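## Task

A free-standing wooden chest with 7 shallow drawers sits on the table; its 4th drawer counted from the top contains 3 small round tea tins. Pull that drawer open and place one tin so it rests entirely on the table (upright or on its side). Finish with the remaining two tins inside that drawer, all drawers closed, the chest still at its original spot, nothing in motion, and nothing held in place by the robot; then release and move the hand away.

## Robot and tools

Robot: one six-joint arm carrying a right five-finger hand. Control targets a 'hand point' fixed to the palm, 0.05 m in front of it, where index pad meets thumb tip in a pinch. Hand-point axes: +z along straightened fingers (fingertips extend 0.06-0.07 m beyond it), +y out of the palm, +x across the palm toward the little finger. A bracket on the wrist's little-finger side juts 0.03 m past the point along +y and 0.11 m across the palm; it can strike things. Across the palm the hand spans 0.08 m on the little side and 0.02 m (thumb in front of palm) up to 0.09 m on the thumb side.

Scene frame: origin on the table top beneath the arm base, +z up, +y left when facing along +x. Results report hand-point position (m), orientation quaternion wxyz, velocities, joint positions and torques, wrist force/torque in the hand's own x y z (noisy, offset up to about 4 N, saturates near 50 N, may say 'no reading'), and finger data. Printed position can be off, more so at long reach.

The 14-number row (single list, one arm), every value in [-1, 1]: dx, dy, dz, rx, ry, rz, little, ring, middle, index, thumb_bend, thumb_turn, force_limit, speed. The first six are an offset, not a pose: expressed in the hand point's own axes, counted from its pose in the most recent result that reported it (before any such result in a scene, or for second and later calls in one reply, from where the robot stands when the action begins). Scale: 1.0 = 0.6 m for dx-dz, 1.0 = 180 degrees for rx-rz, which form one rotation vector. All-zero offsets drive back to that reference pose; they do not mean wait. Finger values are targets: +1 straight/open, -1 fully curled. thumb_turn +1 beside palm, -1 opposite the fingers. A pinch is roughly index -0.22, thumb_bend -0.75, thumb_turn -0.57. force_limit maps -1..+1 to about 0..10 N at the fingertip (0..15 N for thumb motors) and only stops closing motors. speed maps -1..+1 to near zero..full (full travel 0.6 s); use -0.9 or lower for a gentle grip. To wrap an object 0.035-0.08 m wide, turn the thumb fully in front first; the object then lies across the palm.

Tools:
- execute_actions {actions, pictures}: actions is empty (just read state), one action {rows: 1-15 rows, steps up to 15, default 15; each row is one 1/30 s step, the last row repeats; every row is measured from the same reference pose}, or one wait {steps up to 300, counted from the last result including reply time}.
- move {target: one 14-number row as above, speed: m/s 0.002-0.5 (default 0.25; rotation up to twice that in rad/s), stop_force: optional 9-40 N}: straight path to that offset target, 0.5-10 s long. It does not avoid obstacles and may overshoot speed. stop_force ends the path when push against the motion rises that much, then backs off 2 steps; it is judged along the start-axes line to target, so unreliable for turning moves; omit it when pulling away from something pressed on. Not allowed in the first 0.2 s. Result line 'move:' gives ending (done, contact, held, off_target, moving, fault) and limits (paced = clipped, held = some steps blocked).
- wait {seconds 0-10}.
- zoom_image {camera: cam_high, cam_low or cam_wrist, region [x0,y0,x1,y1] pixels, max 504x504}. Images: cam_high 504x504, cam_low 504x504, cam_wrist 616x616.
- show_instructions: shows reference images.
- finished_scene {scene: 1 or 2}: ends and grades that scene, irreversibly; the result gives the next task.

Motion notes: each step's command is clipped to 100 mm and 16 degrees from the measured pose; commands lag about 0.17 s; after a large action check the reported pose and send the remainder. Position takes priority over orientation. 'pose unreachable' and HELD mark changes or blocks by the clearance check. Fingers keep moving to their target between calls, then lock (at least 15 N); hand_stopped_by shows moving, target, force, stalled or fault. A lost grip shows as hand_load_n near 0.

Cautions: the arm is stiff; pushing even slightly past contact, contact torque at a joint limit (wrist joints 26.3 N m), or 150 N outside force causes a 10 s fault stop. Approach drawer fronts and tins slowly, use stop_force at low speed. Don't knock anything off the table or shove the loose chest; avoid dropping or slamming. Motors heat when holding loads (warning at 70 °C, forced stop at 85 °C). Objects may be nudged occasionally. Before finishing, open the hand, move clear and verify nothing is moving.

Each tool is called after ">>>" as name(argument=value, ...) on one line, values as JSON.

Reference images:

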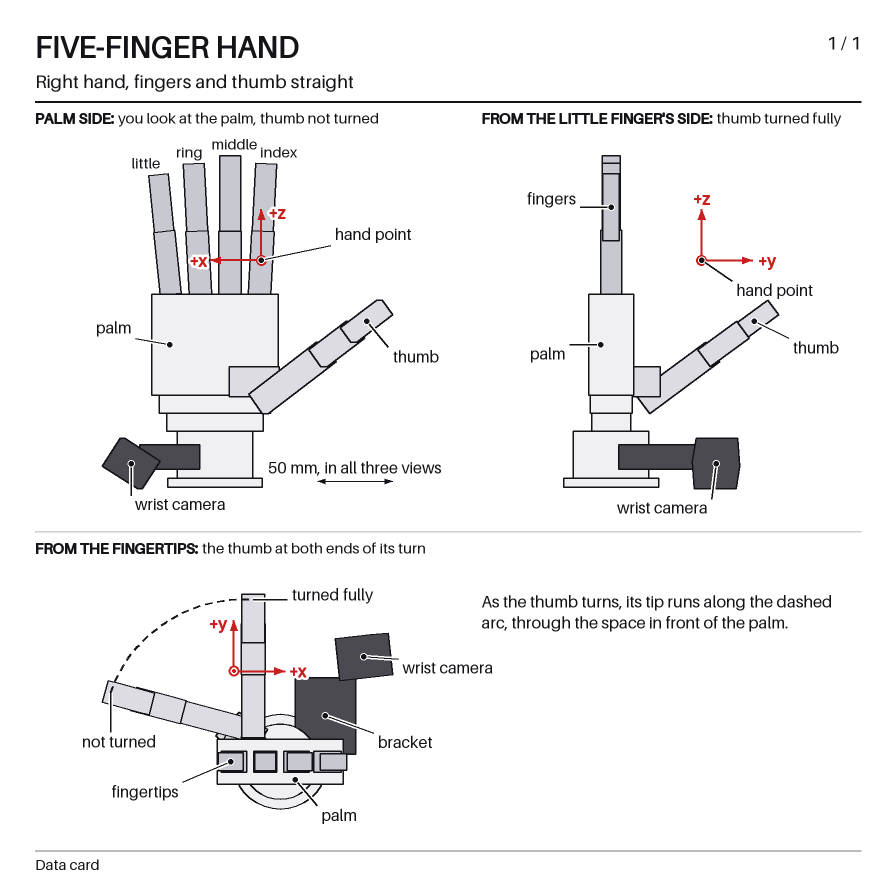

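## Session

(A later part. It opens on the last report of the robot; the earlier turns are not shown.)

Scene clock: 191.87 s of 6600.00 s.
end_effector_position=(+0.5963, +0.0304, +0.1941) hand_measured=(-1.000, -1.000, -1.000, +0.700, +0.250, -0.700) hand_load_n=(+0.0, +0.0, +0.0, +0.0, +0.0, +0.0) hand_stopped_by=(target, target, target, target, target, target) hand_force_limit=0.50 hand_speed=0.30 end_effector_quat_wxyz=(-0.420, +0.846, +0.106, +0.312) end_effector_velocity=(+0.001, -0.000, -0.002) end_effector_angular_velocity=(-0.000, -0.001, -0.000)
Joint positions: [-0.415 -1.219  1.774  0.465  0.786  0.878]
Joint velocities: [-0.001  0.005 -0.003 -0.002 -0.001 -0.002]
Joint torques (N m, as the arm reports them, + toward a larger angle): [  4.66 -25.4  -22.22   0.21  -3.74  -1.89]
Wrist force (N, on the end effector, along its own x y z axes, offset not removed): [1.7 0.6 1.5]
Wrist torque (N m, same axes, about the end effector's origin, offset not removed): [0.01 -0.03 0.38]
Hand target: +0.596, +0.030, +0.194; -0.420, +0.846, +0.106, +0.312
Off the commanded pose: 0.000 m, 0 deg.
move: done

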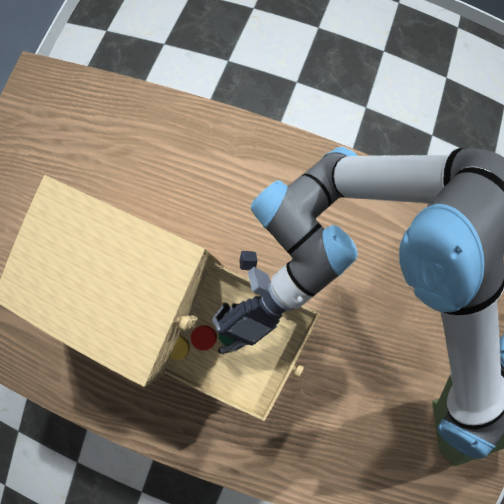

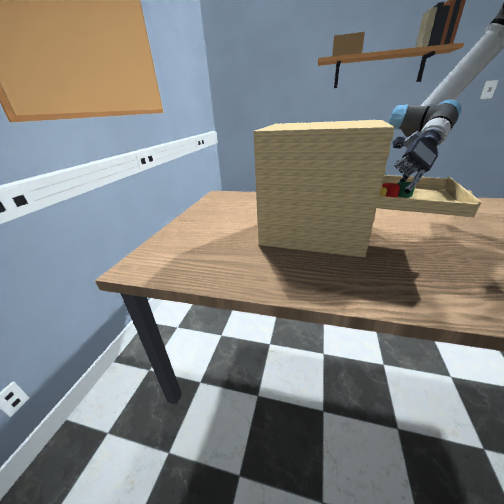

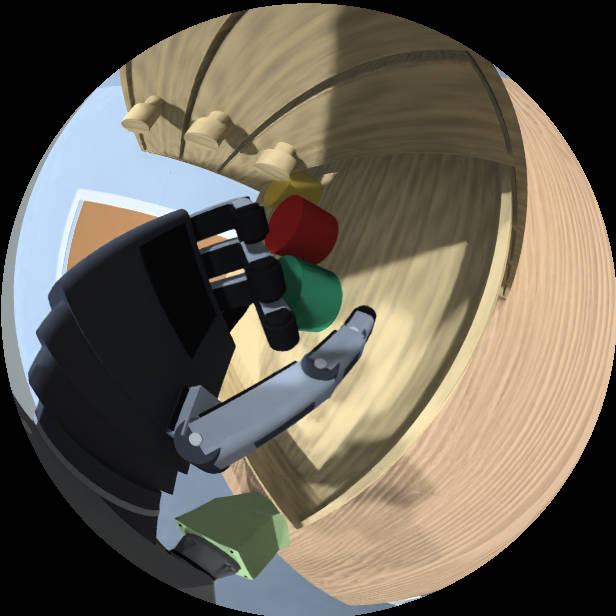

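>>> execute_actions(actions=[{"rows":[[0,0,0,0,0,0,-1,-1,-1,0.7,-0.9,-0.7,-0.4,-0.7]],"steps":15}], pictures=false)

>>> execute_actions(actions=[{"rows":[[0,0,0,0,0,0,-1,-1,-1,0.1,-0.9,-0.7,-0.4,-0.7]],"steps":15}], pictures=false)

>>> wait(seconds=0.8)

>>> zoom_image(camera="cam_wrist", region=[220, 150, 470, 400])

>>> zoom_image(camera="cam_low", region=[360, 120, 470, 230])

Scene clock: 194.67 s of 6600.00 s.
end_effector_position=(+0.5963, +0.0304, +0.1940) hand_measured=(-1.000, -1.000, -1.000, +0.700, +0.124, -0.700) hand_load_n=(+0.0, +0.0, +0.0, +0.0, +0.0, +0.0) hand_stopped_by=(target, target, target, target, moving, target) hand_force_limit=-0.40 hand_speed=-0.70 end_effector_quat_wxyz=(-0.420, +0.846, +0.106, +0.312) end_effector_velocity=(-0.001, +0.000, +0.000) end_effector_angular_velocity=(+0.001, +0.001, -0.000)
Joint positions: [-0.415 -1.219  1.774  0.465  0.786  0.878]
Joint velocities: [ 0.    -0.001  0.001  0.     0.     0.001]
Joint torques (N m, as the arm reports them, + toward a larger angle): [ 21.38 -47.38   6.99   4.23  -0.33   1.75]
Wrist force (N, on the end effector, along its own x y z axes, offset not removed): [1.0 -0.5 -1.1]
Wrist torque (N m, same axes, about the end effector's origin, offset not removed): [0.04 0.20 0.34]
Hand target: +0.596, +0.030, +0.194; -0.420, +0.846, +0.106, +0.312
Off the commanded pose: 0.000 m, 0 deg.
Steps of this call (steps 1 to 69: nothing new was sent; steps 70 to 84: all 15 steps of this action). Readings (end_effector_position | what the end effector reports):
70: (+0.5963, +0.0304, +0.1938) | hand_measured=(-1.000, -1.000, -1.000, +0.700, +0.250, -0.700) hand_load_n=(+0.0, +0.0, +0.0, +0.0, +0.0, +0.0) hand_stopped_by=(target, target, target, target, moving, target) hand_force_limit=-0.40 hand_speed=-0.70
71: (+0.5963, +0.0304, +0.1938) | hand_measured=(-1.000, -1.000, -1.000, +0.700, +0.250, -0.700) hand_load_n=(+0.0, +0.0, +0.0, +0.0, +0.0, +0.0) hand_stopped_by=(target, target, target, target, moving, target) hand_force_limit=-0.40 hand_speed=-0.70
73: (+0.5963, +0.0304, +0.1938) | hand_measured=(-1.000, -1.000, -1.000, +0.700, +0.240, -0.700) hand_load_n=(+0.0, +0.0, +0.0, +0.0, +0.0, +0.0) hand_stopped_by=(target, target, target, target, moving, target) hand_force_limit=-0.40 hand_speed=-0.70
77: (+0.5963, +0.0304, +0.1938) | hand_measured=(-1.000, -1.000, -1.000, +0.700, +0.198, -0.700) hand_load_n=(+0.0, +0.0, +0.0, +0.0, +0.0, +0.0) hand_stopped_by=(target, target, target, target, moving, target) hand_force_limit=-0.40 hand_speed=-0.70
84: the state above

Scene clock: 195.17 s of 6600.00 s.
end_effector_position=(+0.5963, +0.0304, +0.1940) hand_measured=(-1.000, -1.000, -1.000, +0.502, -0.034, -0.700) hand_load_n=(+0.0, +0.0, +0.0, +0.0, +0.0, +0.0) hand_stopped_by=(target, target, target, moving, moving, target) hand_force_limit=-0.40 hand_speed=-0.70 end_effector_quat_wxyz=(-0.420, +0.846, +0.106, +0.312) end_effector_velocity=(+0.000, +0.000, +0.000) end_effector_angular_velocity=(+0.000, -0.000, +0.001)
Joint positions: [-0.415 -1.219  1.774  0.465  0.786  0.878]
Joint velocities: [ 0.001  0.    -0.     0.     0.    -0.   ]
Joint torques (N m, as the arm reports them, + toward a larger angle): [ 19.9  -45.49   2.32   4.08   0.28   1.61]
Wrist force (N, on the end effector, along its own x y z axes, offset not removed): [0.6 -1.1 2.8]
Wrist torque (N m, same axes, about the end effector's origin, offset not removed): [-0.24 0.07 0.21]
Hand target: +0.596, +0.030, +0.194; -0.420, +0.846, +0.106, +0.312
Off the commanded pose: 0.000 m, 0 deg.
Steps of this call (steps 1 to 15: all 15 steps of this action). Readings (end_effector_position | what the end effector reports):
1: (+0.5963, +0.0304, +0.1940) | hand_measured=(-1.000, -1.000, -1.000, +0.700, +0.114, -0.700) hand_load_n=(+0.0, +0.0, +0.0, +0.0, +0.0, +0.0) hand_stopped_by=(target, target, target, moving, moving, target) hand_force_limit=-0.40 hand_speed=-0.70
2: (+0.5963, +0.0304, +0.1940) | hand_measured=(-1.000, -1.000, -1.000, +0.700, +0.104, -0.700) hand_load_n=(+0.0, +0.0, +0.0, +0.0, +0.0, +0.0) hand_stopped_by=(target, target, target, moving, moving, target) hand_force_limit=-0.40 hand_speed=-0.70
4: (+0.5963, +0.0304, +0.1940) | hand_measured=(-1.000, -1.000, -1.000, +0.684, +0.082, -0.700) hand_load_n=(+0.0, +0.0, +0.0, +0.0, +0.0, +0.0) hand_stopped_by=(target, target, target, moving, moving, target) hand_force_limit=-0.40 hand_speed=-0.70
8: (+0.5963, +0.0304, +0.1940) | hand_measured=(-1.000, -1.000, -1.000, +0.618, +0.040, -0.700) hand_load_n=(+0.0, +0.0, +0.0, +0.0, +0.0, +0.0) hand_stopped_by=(target, target, target, moving, moving, target) hand_force_limit=-0.40 hand_speed=-0.70
15: the state above

Scene clock: 195.97 s of 6600.00 s.
end_effector_position=(+0.5963, +0.0304, +0.1940) hand_measured=(-1.000, -1.000, -1.000, +0.336, -0.140, -0.700) hand_load_n=(+0.0, +0.0, +0.0, +3.5, +5.0, -0.5) hand_stopped_by=(target, target, target, force, force, target) hand_force_limit=-0.40 hand_speed=-0.70 end_effector_quat_wxyz=(-0.420, +0.846, +0.106, +0.312) end_effector_velocity=(+0.001, -0.000, +0.000) end_effector_angular_velocity=(-0.001, -0.001, -0.001)
Joint positions: [-0.415 -1.219  1.774  0.465  0.786  0.878]
Joint velocities: [-0.     0.    -0.001 -0.     0.     0.   ]
Joint torques (N m, as the arm reports them, + toward a larger angle): [ 19.63 -42.69  -4.36   3.32   0.31   1.37]
Wrist force (N, on the end effector, along its own x y z axes, offset not removed): [0.0 0.6 0.3]
Wrist torque (N m, same axes, about the end effector's origin, offset not removed): [0.26 0.37 0.30]
Hand target: +0.596, +0.030, +0.194; -0.420, +0.846, +0.106, +0.312
Off the commanded pose: 0.000 m, 0 deg.
Steps of this call (steps 1 to 24: nothing new was sent). Readings (end_effector_position | what the end effector reports):
1: (+0.5963, +0.0304, +0.1940) | hand_measured=(-1.000, -1.000, -1.000, +0.484, -0.044, -0.700) hand_load_n=(+0.0, +0.0, +0.0, +0.0, +0.0, +0.0) hand_stopped_by=(target, target, target, moving, moving, target) hand_force_limit=-0.40 hand_speed=-0.70
2: (+0.5963, +0.0304, +0.1940) | hand_measured=(-1.000, -1.000, -1.000, +0.468, -0.054, -0.700) hand_load_n=(+0.0, +0.0, +0.0, +0.0, +0.0, +0.0) hand_stopped_by=(target, target, target, moving, moving, target) hand_force_limit=-0.40 hand_speed=-0.70
4: (+0.5963, +0.0304, +0.1940) | hand_measured=(-1.000, -1.000, -1.000, +0.434, -0.076, -0.700) hand_load_n=(+0.0, +0.0, +0.0, +0.0, +0.0, +0.0) hand_stopped_by=(target, target, target, moving, moving, target) hand_force_limit=-0.40 hand_speed=-0.70
8: (+0.5963, +0.0304, +0.1940) | hand_measured=(-1.000, -1.000, -1.000, +0.368, -0.118, -0.700) hand_load_n=(+0.0, +0.0, +0.0, +0.0, +0.0, +0.0) hand_stopped_by=(target, target, target, moving, moving, target) hand_force_limit=-0.40 hand_speed=-0.70
24: the state above

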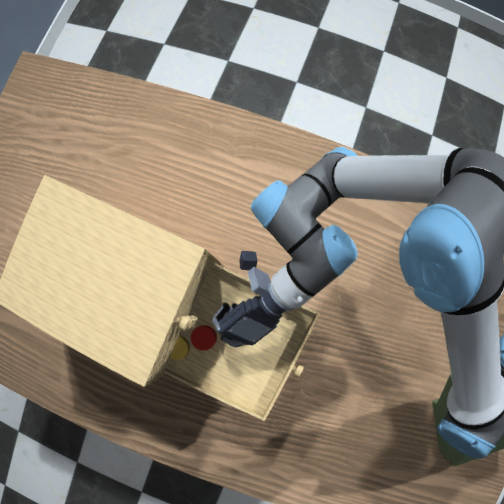

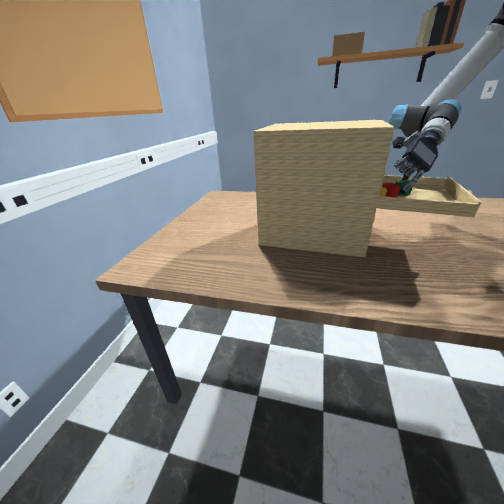

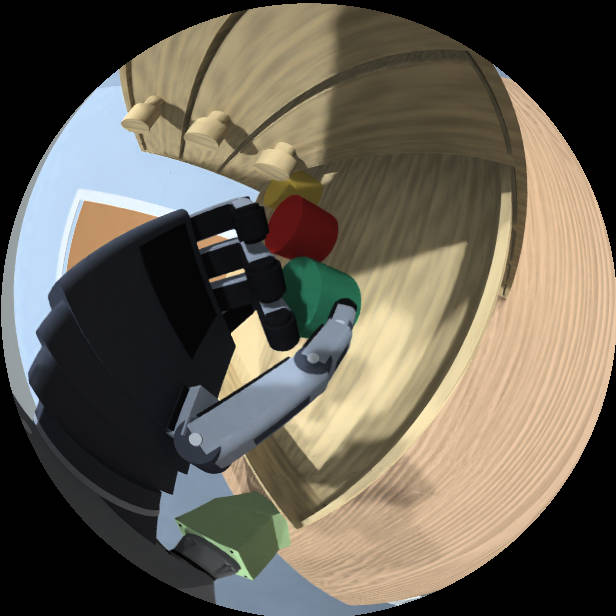

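Region (220, 150, 470, 400) of cam_wrist's 616x616 image, scaled by 2.016, with more detail than that image has.

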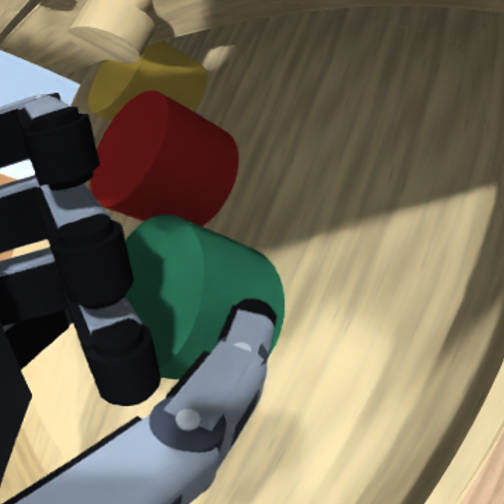

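Region (360, 120, 470, 230) of cam_low's 504x504 image, scaled by 4.582, with more detail than that image has.

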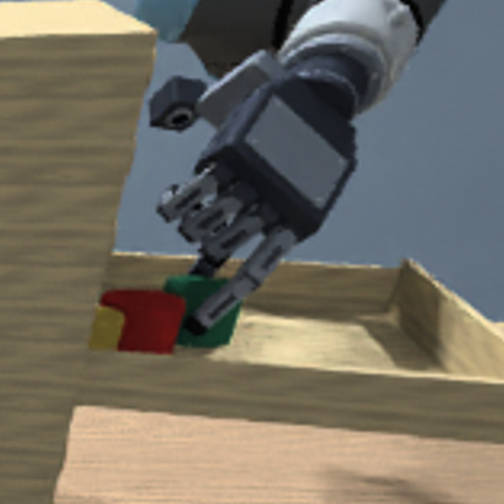

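>>> execute_actions(actions=[{"rows":[[0,0,0,0,0,0,-1,-1,-1,0.0,-1,-0.7,0.3,-0.85]],"steps":12}], pictures=false)

>>> move(target=[0.0308,-0.0322,-0.0226,0,0,0,-1,-1,-1,0.0,-1,-0.7,0.3,-0.85], speed=0.03)

>>> zoom_image(camera="cam_low", region=[360, 120, 470, 230])

Scene clock: 198.13 s of 6600.00 s.
end_effector_position=(+0.5963, +0.0304, +0.1940) hand_measured=(-1.000, -1.000, -1.000, +0.322, -0.154, -0.700) hand_load_n=(+0.0, +0.0, +0.0, +7.0, +9.0, -0.5) hand_stopped_by=(target, target, target, force, force, target) hand_force_limit=0.30 hand_speed=-0.85 end_effector_quat_wxyz=(-0.420, +0.846, +0.106, +0.312) end_effector_velocity=(-0.000, -0.000, -0.000) end_effector_angular_velocity=(-0.000, +0.001, -0.001)
Joint positions: [-0.415 -1.219  1.774  0.465  0.786  0.878]
Joint velocities: [-0.001 -0.     0.001 -0.     0.     0.   ]
Joint torques (N m, as the arm reports them, + toward a larger angle): [ 19.74 -36.04 -21.21   1.96   0.32   0.85]
Wrist force (N, on the end effector, along its own x y z axes, offset not removed): [1.1 -1.4 0.3]
Wrist torque (N m, same axes, about the end effector's origin, offset not removed): [-0.08 0.30 0.31]
Hand target: +0.596, +0.030, +0.194; -0.420, +0.846, +0.106, +0.312
Off the commanded pose: 0.000 m, 0 deg.
Steps of this call (steps 1 to 53: nothing new was sent; steps 54 to 65: all 12 steps of this action). Readings (end_effector_position | what the end effector reports):
54: (+0.5963, +0.0304, +0.1940) | hand_measured=(-1.000, -1.000, -1.000, +0.336, -0.140, -0.700) hand_load_n=(+0.0, +0.0, +0.0, +3.5, +5.0, -0.5) hand_stopped_by=(target, target, target, moving, moving, target) hand_force_limit=0.30 hand_speed=-0.85
55: (+0.5963, +0.0304, +0.1940) | hand_measured=(-1.000, -1.000, -1.000, +0.336, -0.140, -0.700) hand_load_n=(+0.0, +0.0, +0.0, +3.5, +5.0, -0.5) hand_stopped_by=(target, target, target, moving, moving, target) hand_force_limit=0.30 hand_speed=-0.85
57: (+0.5963, +0.0304, +0.1940) | hand_measured=(-1.000, -1.000, -1.000, +0.330, -0.142, -0.700) hand_load_n=(+0.0, +0.0, +0.0, +5.0, +6.5, -0.5) hand_stopped_by=(target, target, target, moving, moving, target) hand_force_limit=0.30 hand_speed=-0.85
61: (+0.5963, +0.0304, +0.1940) | hand_measured=(-1.000, -1.000, -1.000, +0.322, -0.158, -0.700) hand_load_n=(+0.0, +0.0, +0.0, +7.5, +10.0, -1.0) hand_stopped_by=(target, target, target, force, force, target) hand_force_limit=0.30 hand_speed=-0.85
65: the state above

Scene clock: 199.70 s of 6600.00 s.
end_effector_position=(+0.5962, +0.0304, +0.2237) hand_measured=(-1.000, -1.000, -1.000, +0.322, -0.152, -0.700) hand_load_n=(+0.0, +0.0, +0.0, +7.0, +9.5, +0.0) hand_stopped_by=(target, target, target, force, force, target) hand_force_limit=0.30 hand_speed=-0.85 end_effector_quat_wxyz=(-0.420, +0.846, +0.106, +0.312) end_effector_velocity=(+0.000, -0.000, +0.003) end_effector_angular_velocity=(-0.000, -0.000, -0.001)
Joint positions: [-0.391 -1.274  1.772  0.501  0.799  0.907]
Joint velocities: [ 0.002 -0.005 -0.001  0.004  0.001  0.003]
Joint torques (N m, as the arm reports them, + toward a larger angle): [ 28.92 -48.2  -24.39   4.35   0.96   1.72]
Wrist force (N, on the end effector, along its own x y z axes, offset not removed): [3.5 2.6 1.3]
Wrist torque (N m, same axes, about the end effector's origin, offset not removed): [0.29 -0.32 0.57]
Hand target: +0.596, +0.030, +0.224; -0.420, +0.846, +0.106, +0.312
Off the commanded pose: 0.000 m, 0 deg.
move: done

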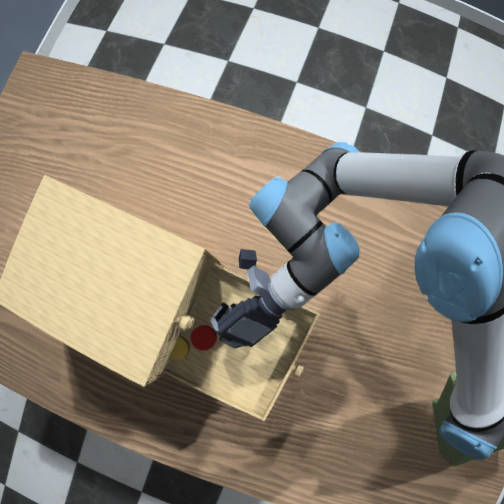

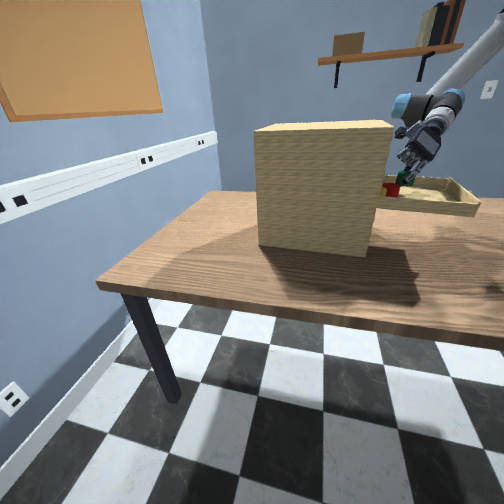

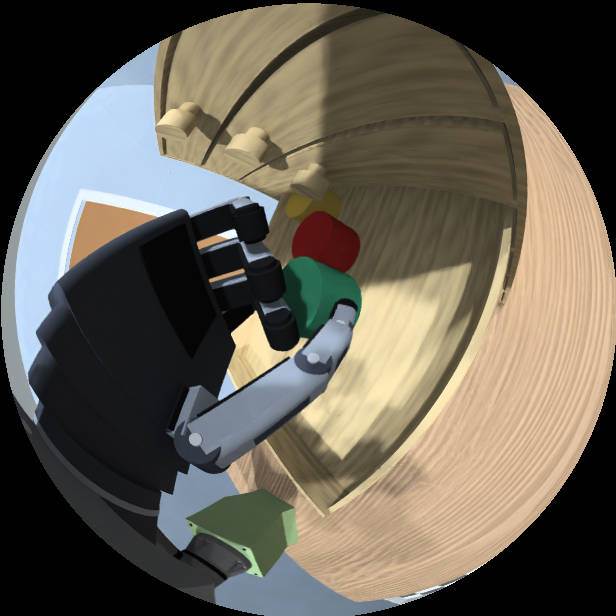

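Region (360, 120, 470, 230) of cam_low's 504x504 image, scaled by 4.582, with more detail than that image has.

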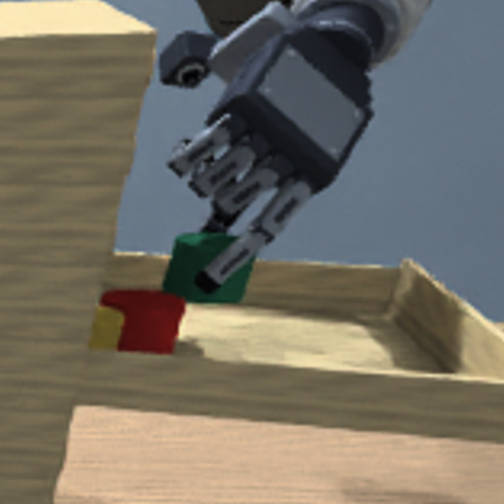

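>>> move(target=[0.0145,-0.06,-0.042,0,0,0,-1,-1,-1,0.0,-1,-0.7,0.3,-0.85], speed=0.08)

>>> move(target=[-0.035,0.242,-0.393,0,0,0,-1,-1,-1,0.0,-1,-0.7,0.3,-0.85], speed=0.15)

>>> move(target=[-0.2207,0.2311,0.162,0,0,0,-1,-1,-1,0.0,-1,-0.7,0.3,-0.85], speed=0.12)

>>> zoom_image(camera="cam_low", region=[350, 150, 504, 304])

Scene clock: 205.50 s of 6600.00 s.
end_effector_position=(+0.5762, +0.0327, +0.2634) hand_measured=(-1.000, -1.000, -1.000, +0.322, -0.152, -0.700) hand_load_n=(+0.0, +0.0, +0.0, +7.0, +9.5, +0.0) hand_stopped_by=(target, target, target, force, force, target) hand_force_limit=0.30 hand_speed=-0.85 end_effector_quat_wxyz=(-0.420, +0.846, +0.106, +0.312) end_effector_velocity=(-0.001, +0.000, +0.002) end_effector_angular_velocity=(+0.000, +0.001, -0.000)
Joint positions: [-0.372 -1.376  1.825  0.535  0.809  0.929]
Joint velocities: [ 0.001 -0.005  0.002  0.002  0.001  0.001]
Joint torques (N m, as the arm reports them, + toward a larger angle): [ 27.8  -44.97   3.69   3.94   0.97   1.79]
Wrist force (N, on the end effector, along its own x y z axes, offset not removed): [0.5 2.4 1.8]
Wrist torque (N m, same axes, about the end effector's origin, offset not removed): [0.22 0.16 0.50]
Hand target: +0.576, +0.033, +0.264; -0.420, +0.846, +0.106, +0.312
Off the commanded pose: 0.000 m, 0 deg.
After step 90, 1.77 s passed at rest.
move: done

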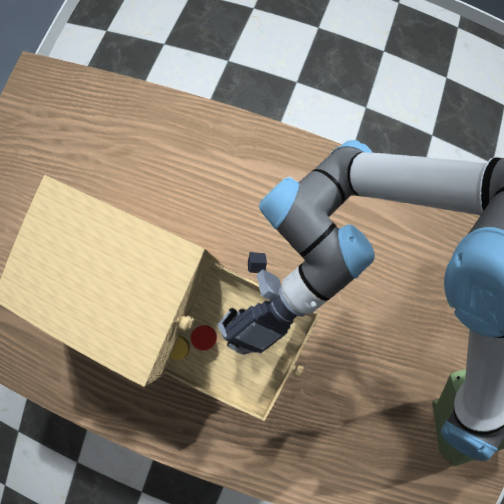

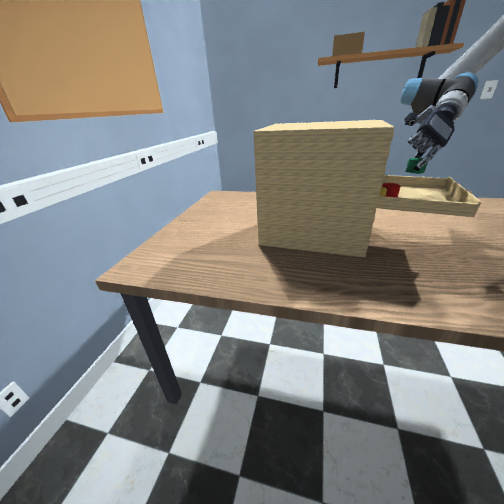

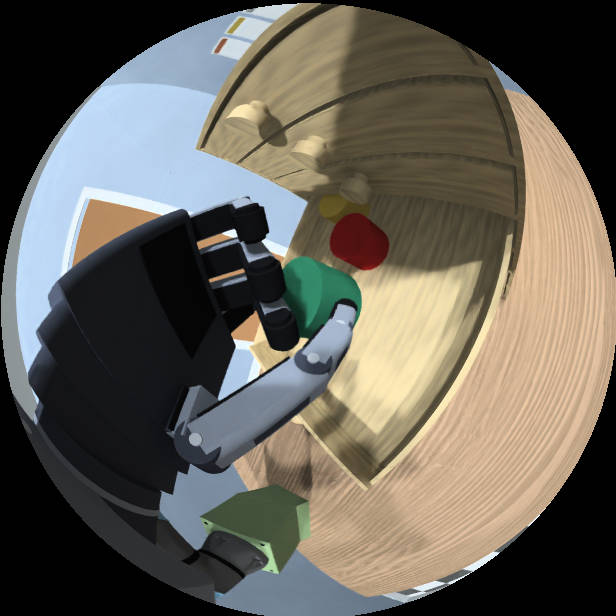

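Scene clock: 207.90 s of 6600.00 s.
end_effector_position=(+0.5201, -0.2388, +0.2638) hand_measured=(-1.000, -1.000, -1.000, +0.322, -0.152, -0.700) hand_load_n=(+0.0, +0.0, +0.0, +7.0, +9.5, +0.0) hand_stopped_by=(target, target, target, force, force, target) hand_force_limit=0.30 hand_speed=-0.85 end_effector_quat_wxyz=(-0.419, +0.846, +0.105, +0.312) end_effector_velocity=(-0.001, -0.003, -0.000) end_effector_angular_velocity=(+0.002, -0.000, +0.001)
Joint positions: [-1.048 -1.354  1.708  1.412  0.662 -0.083]
Joint velocities: [-0.007  0.003 -0.003  0.013  0.001 -0.014]
Joint torques (N m, as the arm reports them, + toward a larger angle): [ -6.14 -27.72 -25.61   4.45   1.53  -2.12]
Wrist force (N, on the end effector, along its own x y z axes, offset not removed): [0.6 1.7 -2.5]
Wrist torque (N m, same axes, about the end effector's origin, offset not removed): [0.39 0.28 0.40]
Hand target: +0.520, -0.239, +0.264; -0.420, +0.846, +0.106, +0.312
Off the commanded pose: 0.000 m, 0 deg.
move: done

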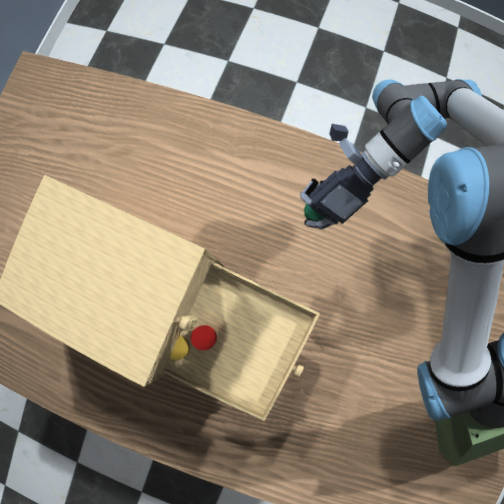

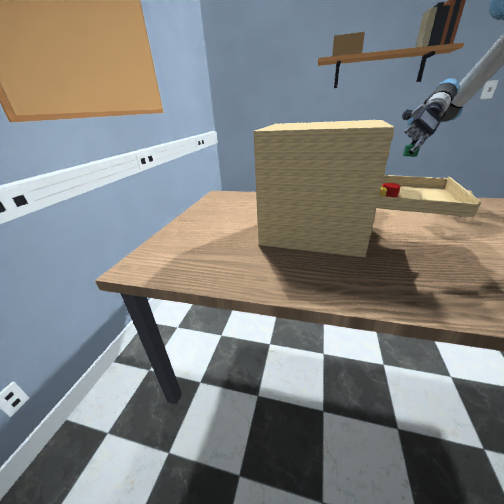

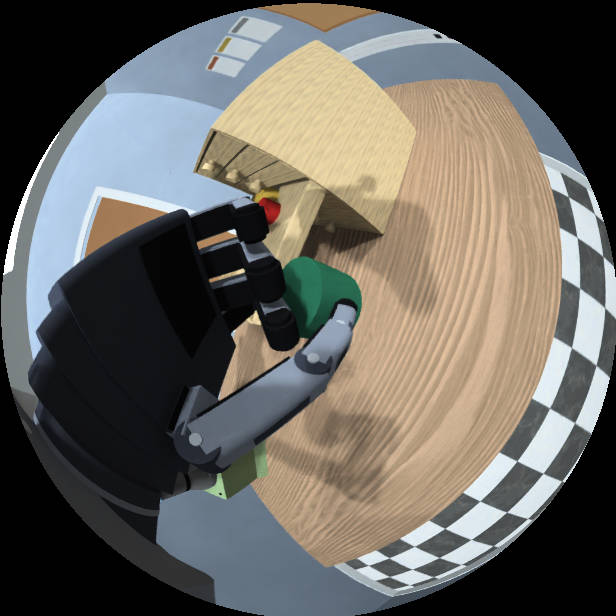

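Scene clock: 210.23 s of 6600.00 s.
end_effector_position=(+0.5203, -0.2393, +0.0491) hand_measured=(-1.000, -1.000, -1.000, +0.322, -0.152, -0.700) hand_load_n=(+0.0, +0.0, +0.0, +7.0, +9.5, +0.0) hand_stopped_by=(target, target, target, force, force, target) hand_force_limit=0.30 hand_speed=-0.85 end_effector_quat_wxyz=(-0.419, +0.846, +0.105, +0.312) end_effector_velocity=(+0.001, +0.001, -0.002) end_effector_angular_velocity=(+0.000, -0.001, +0.001)
Joint positions: [-1.043 -0.905  1.547  1.117  0.661 -0.074]
Joint velocities: [ 0.002  0.005 -0.004 -0.002 -0.     0.001]
Joint torques (N m, as the arm reports them, + toward a larger angle): [ 21.68 -31.01 -19.16   0.33  -3.56   1.62]
Wrist force (N, on the end effector, along its own x y z axes, offset not removed): [1.5 2.6 0.1]
Wrist torque (N m, same axes, about the end effector's origin, offset not removed): [0.44 -0.02 0.38]
Hand target: +0.520, -0.239, +0.049; -0.419, +0.846, +0.105, +0.312
Off the commanded pose: 0.000 m, 0 deg.
move: done

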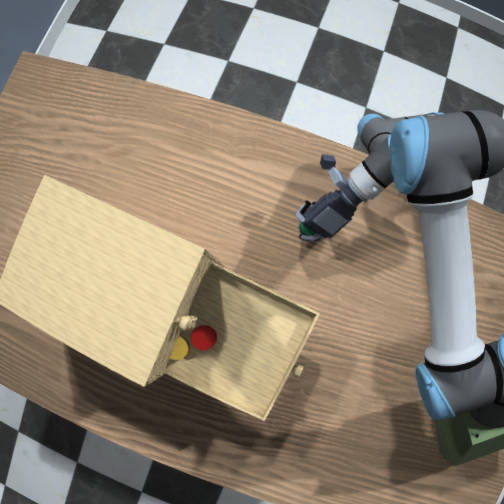

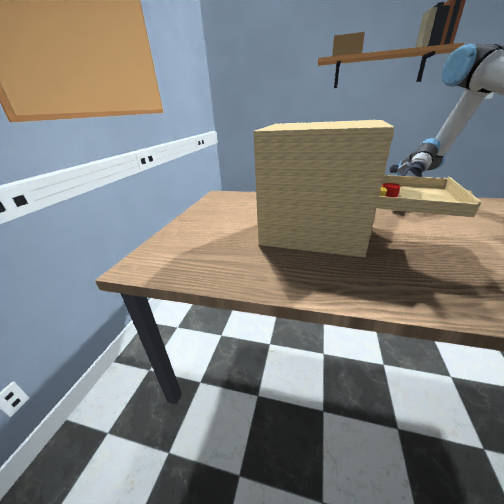

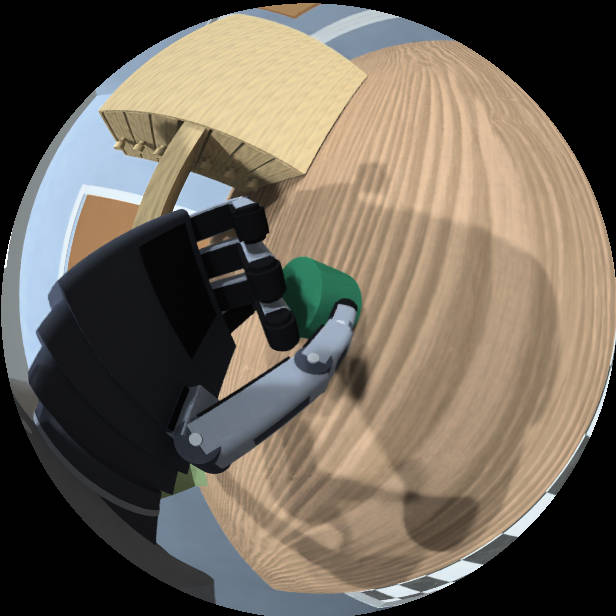

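Region (350, 150, 504, 304) of cam_low's 504x504 image, scaled by 3.273, with more detail than that image has.

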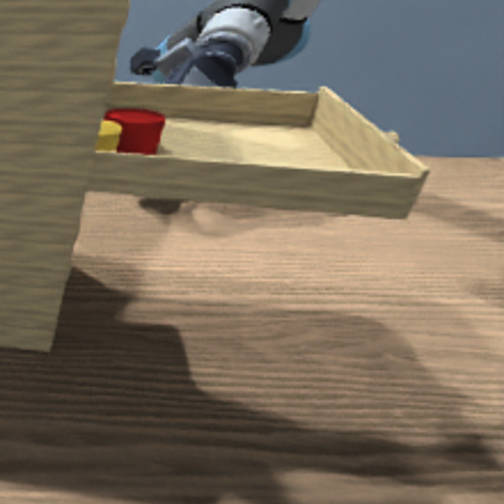

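>>> move(target=[-0.0287,0.0301,0.0211,0,0,0,-1,-1,-1,0.0,-1,-0.7,0.3,-0.85], speed=0.012, stop_force=9)

Scene clock: 213.40 s of 6600.00 s.
end_effector_position=(+0.5204, -0.2393, +0.0273) hand_measured=(-1.000, -1.000, -1.000, +0.322, -0.152, -0.700) hand_load_n=(+0.0, +0.0, +0.0, +7.5, +8.5, -2.0) hand_stopped_by=(target, target, target, force, force, target) hand_force_limit=0.30 hand_speed=-0.85 end_effector_quat_wxyz=(-0.419, +0.846, +0.105, +0.312) end_effector_velocity=(-0.001, +0.001, +0.004) end_effector_angular_velocity=(+0.004, +0.003, -0.000)
Joint positions: [-1.042 -0.857  1.515  1.099  0.66  -0.074]
Joint velocities: [-0.    -0.008  0.008  0.005  0.     0.   ]
Joint torques (N m, as the arm reports them, + toward a larger angle): [ 18.26 -54.63   8.94   4.26  -1.16   1.62]
Wrist force (N, on the end effector, along its own x y z axes, offset not removed): [2.2 -1.3 -1.3]
Wrist torque (N m, same axes, about the end effector's origin, offset not removed): [-0.04 0.23 0.27]
Hand target: +0.520, -0.239, +0.028; -0.419, +0.846, +0.105, +0.312
Off the commanded pose: 0.006 m, 0 deg.
move: contact

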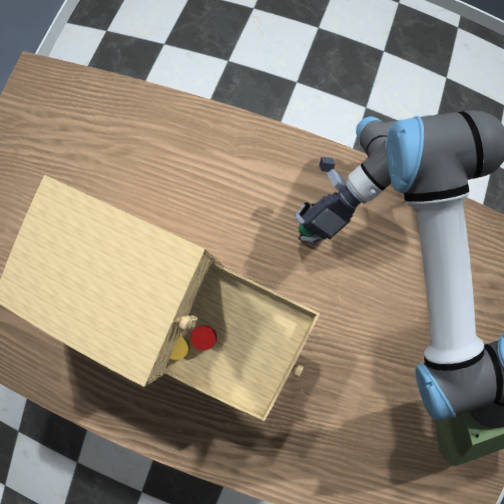

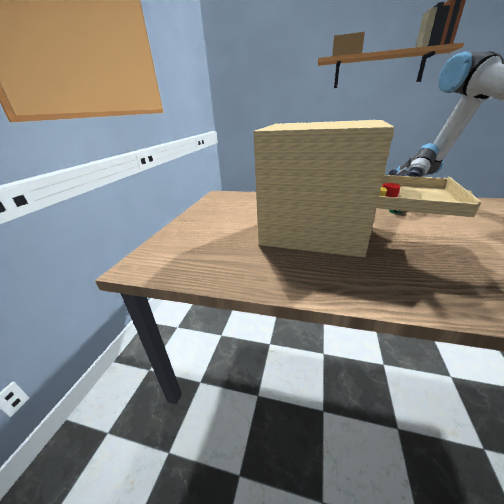

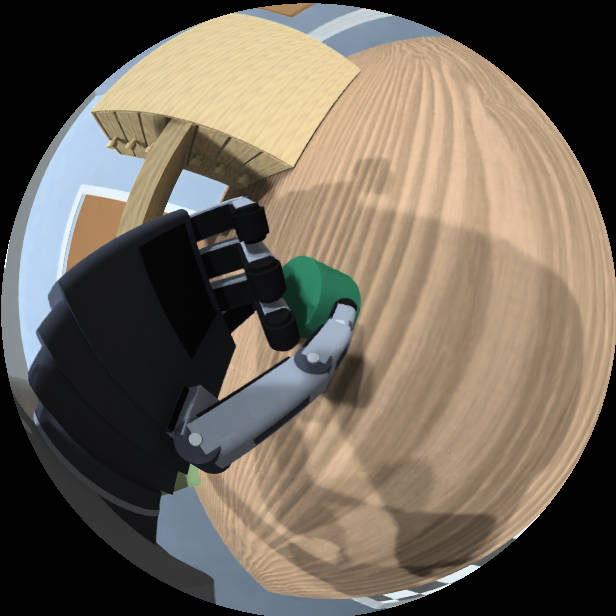

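>>> execute_actions(actions=[{"rows":[[0,0,0,0,0,0,-1,-1,-1,0.65,0.2,-0.7,0.3,-0.3]],"steps":15}], pictures=false)

>>> move(target=[0.257,-0.269,-0.188,0,0,0,-1,-1,-1,0.65,0.2,-0.7,0.3,-0.3], speed=0.15)

>>> move(target=[-0.184,-0.401,0.321,0,0,0,-1,-1,-1,0.4,-0.45,-0.57,0.3,0.3], speed=0.25)

Scene clock: 218.70 s of 6600.00 s.
end_effector_position=(+0.5204, -0.2393, +0.0274) hand_measured=(-1.000, -1.000, -1.000, +0.650, +0.134, -0.700) hand_load_n=(+0.0, +0.0, +0.0, +0.0, +0.0, +0.0) hand_stopped_by=(target, target, target, target, moving, target) hand_force_limit=0.30 hand_speed=-0.30 end_effector_quat_wxyz=(-0.419, +0.846, +0.106, +0.312) end_effector_velocity=(+0.001, -0.001, -0.000) end_effector_angular_velocity=(-0.002, -0.001, +0.000)
Joint positions: [-1.042 -0.857  1.515  1.099  0.66  -0.074]
Joint velocities: [ 0.001  0.001 -0.003 -0.     0.     0.001]
Joint torques (N m, as the arm reports them, + toward a larger angle): [ -3.09 -31.2  -19.71   0.24  -0.52  -0.59]
Wrist force (N, on the end effector, along its own x y z axes, offset not removed): [-0.8 1.1 0.6]
Wrist torque (N m, same axes, about the end effector's origin, offset not removed): [0.15 0.43 0.21]
Hand target: +0.520, -0.239, +0.027; -0.419, +0.846, +0.105, +0.312
Off the commanded pose: 0.000 m, 0 deg.
Steps of this call (steps 1 to 90: nothing new was sent; then 1.80 s passed at rest; steps 91 to 105: all 15 steps of this action). Readings (end_effector_position | what the end effector reports):
91: (+0.5204, -0.2393, +0.0279) | hand_measured=(-1.000, -1.000, -1.000, +0.322, -0.152, -0.700) hand_load_n=(+0.0, +0.0, +0.0, +7.0, +9.0, +0.0) hand_stopped_by=(target, target, target, moving, moving, target) hand_force_limit=0.30 hand_speed=-0.30
92: (+0.5204, -0.2393, +0.0279) | hand_measured=(-1.000, -1.000, -1.000, +0.322, -0.152, -0.700) hand_load_n=(+0.0, +0.0, +0.0, +7.0, +9.0, +0.0) hand_stopped_by=(target, target, target, moving, moving, target) hand_force_limit=0.30 hand_speed=-0.30
94: (+0.5203, -0.2393, +0.0278) | hand_measured=(-1.000, -1.000, -1.000, +0.356, -0.134, -0.700) hand_load_n=(+0.0, +0.0, +0.0, +0.5, +1.0, +0.0) hand_stopped_by=(target, target, target, moving, moving, target) hand_force_limit=0.30 hand_speed=-0.30
98: (+0.5204, -0.2393, +0.0276) | hand_measured=(-1.000, -1.000, -1.000, +0.512, -0.038, -0.700) hand_load_n=(+0.0, +0.0, +0.0, +0.0, +0.0, +0.0) hand_stopped_by=(target, target, target, moving, moving, target) hand_force_limit=0.30 hand_speed=-0.30
105: the state above

Scene clock: 221.20 s of 6600.00 s.
end_effector_position=(+0.5203, -0.2384, +0.2772) hand_measured=(-1.000, -1.000, -1.000, +0.650, +0.200, -0.700) hand_load_n=(+0.0, +0.0, +0.0, +0.0, +0.0, +0.0) hand_stopped_by=(target, target, target, target, target, target) hand_force_limit=0.30 hand_speed=-0.30 end_effector_quat_wxyz=(-0.419, +0.846, +0.106, +0.312) end_effector_velocity=(+0.000, -0.001, +0.002) end_effector_angular_velocity=(-0.002, -0.001, -0.001)
Joint positions: [-1.048 -1.379  1.709  1.435  0.662 -0.083]
Joint velocities: [-0.001 -0.005 -0.001  0.005 -0.    -0.001]
Joint torques (N m, as the arm reports them, + toward a larger angle): [ -3.72 -49.69   3.13   4.3    1.61  -1.98]
Wrist force (N, on the end effector, along its own x y z axes, offset not removed): [0.8 -1.4 0.3]
Wrist torque (N m, same axes, about the end effector's origin, offset not removed): [-0.23 0.18 0.28]
Hand target: +0.520, -0.238, +0.277; -0.419, +0.846, +0.106, +0.312
Off the commanded pose: 0.000 m, 0 deg.
move: done

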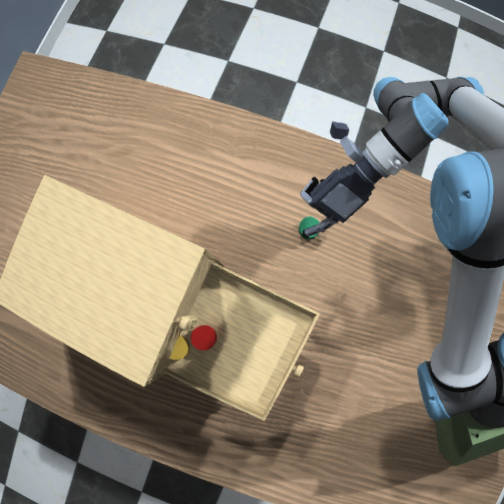

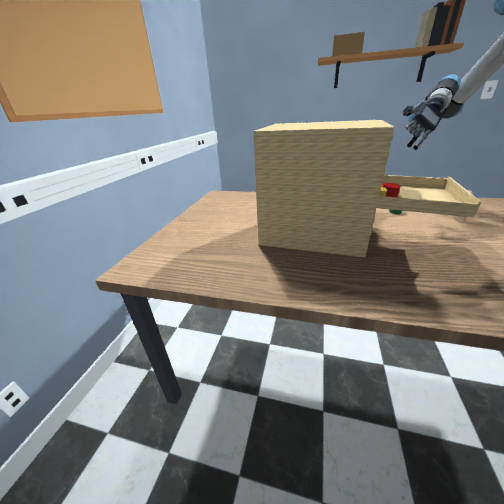

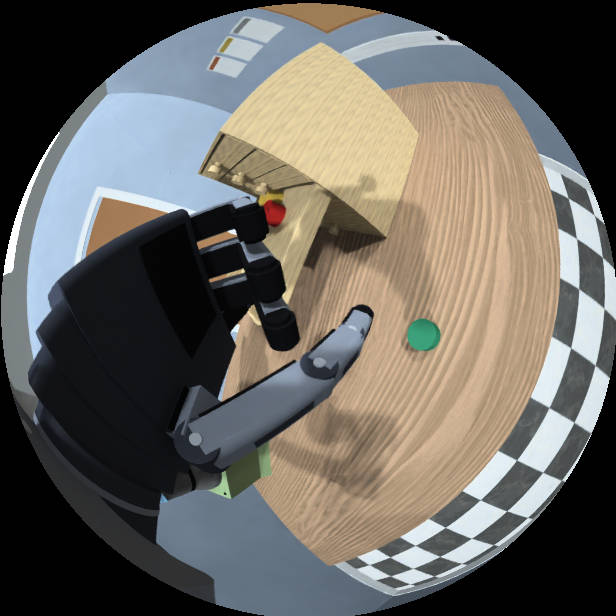

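Scene clock: 223.20 s of 6600.00 s.
end_effector_position=(+0.4127, +0.0703, +0.2766) hand_measured=(-1.000, -1.000, -1.000, +0.400, -0.450, -0.570) hand_load_n=(+0.0, +0.0, +0.0, +0.0, +0.0, +0.0) hand_stopped_by=(target, target, target, target, target, target) hand_force_limit=0.30 hand_speed=0.30 end_effector_quat_wxyz=(-0.420, +0.845, +0.106, +0.313) end_effector_velocity=(+0.000, +0.003, -0.000) end_effector_angular_velocity=(-0.012, +0.006, -0.005)
Joint positions: [-0.516 -1.669  2.332  0.449  0.736  0.749]
Joint velocities: [ 0.028 -0.006 -0.004 -0.026  0.025  0.045]
Joint torques (N m, as the arm reports them, + toward a larger angle): [ 24.18 -32.68 -20.42   0.13   1.01   1.65]
Wrist force (N, on the end effector, along its own x y z axes, offset not removed): [1.5 0.2 0.9]
Wrist torque (N m, same axes, about the end effector's origin, offset not removed): [0.03 0.05 0.49]
Hand target: +0.413, +0.071, +0.277; -0.419, +0.846, +0.105, +0.312
Off the commanded pose: 0.000 m, 0 deg.
move: done

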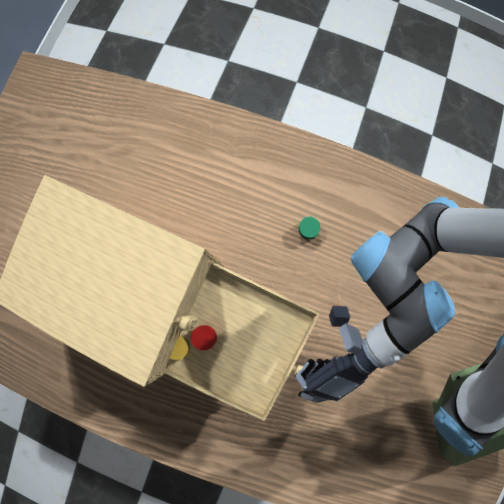

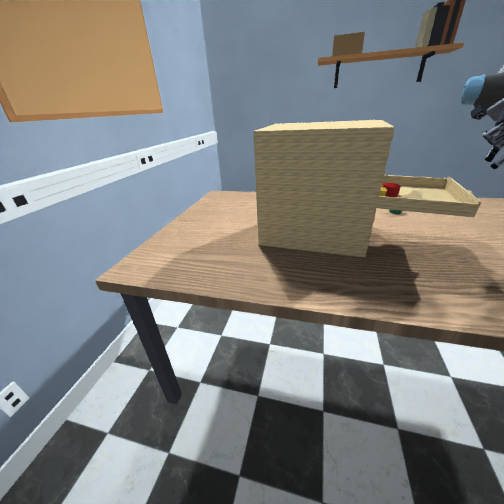

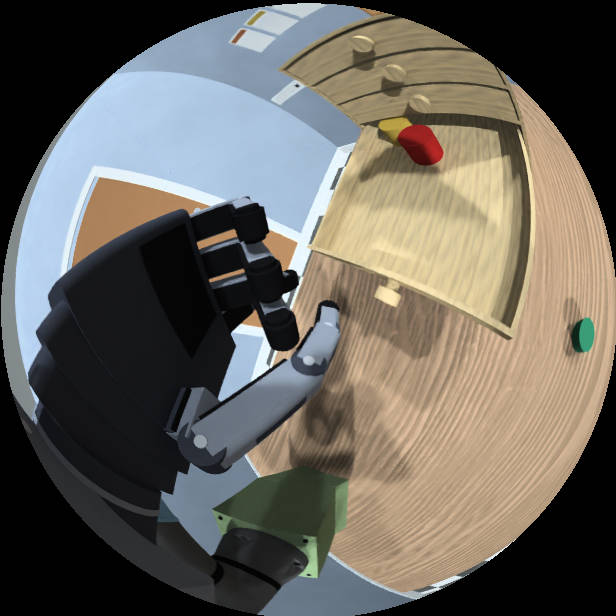

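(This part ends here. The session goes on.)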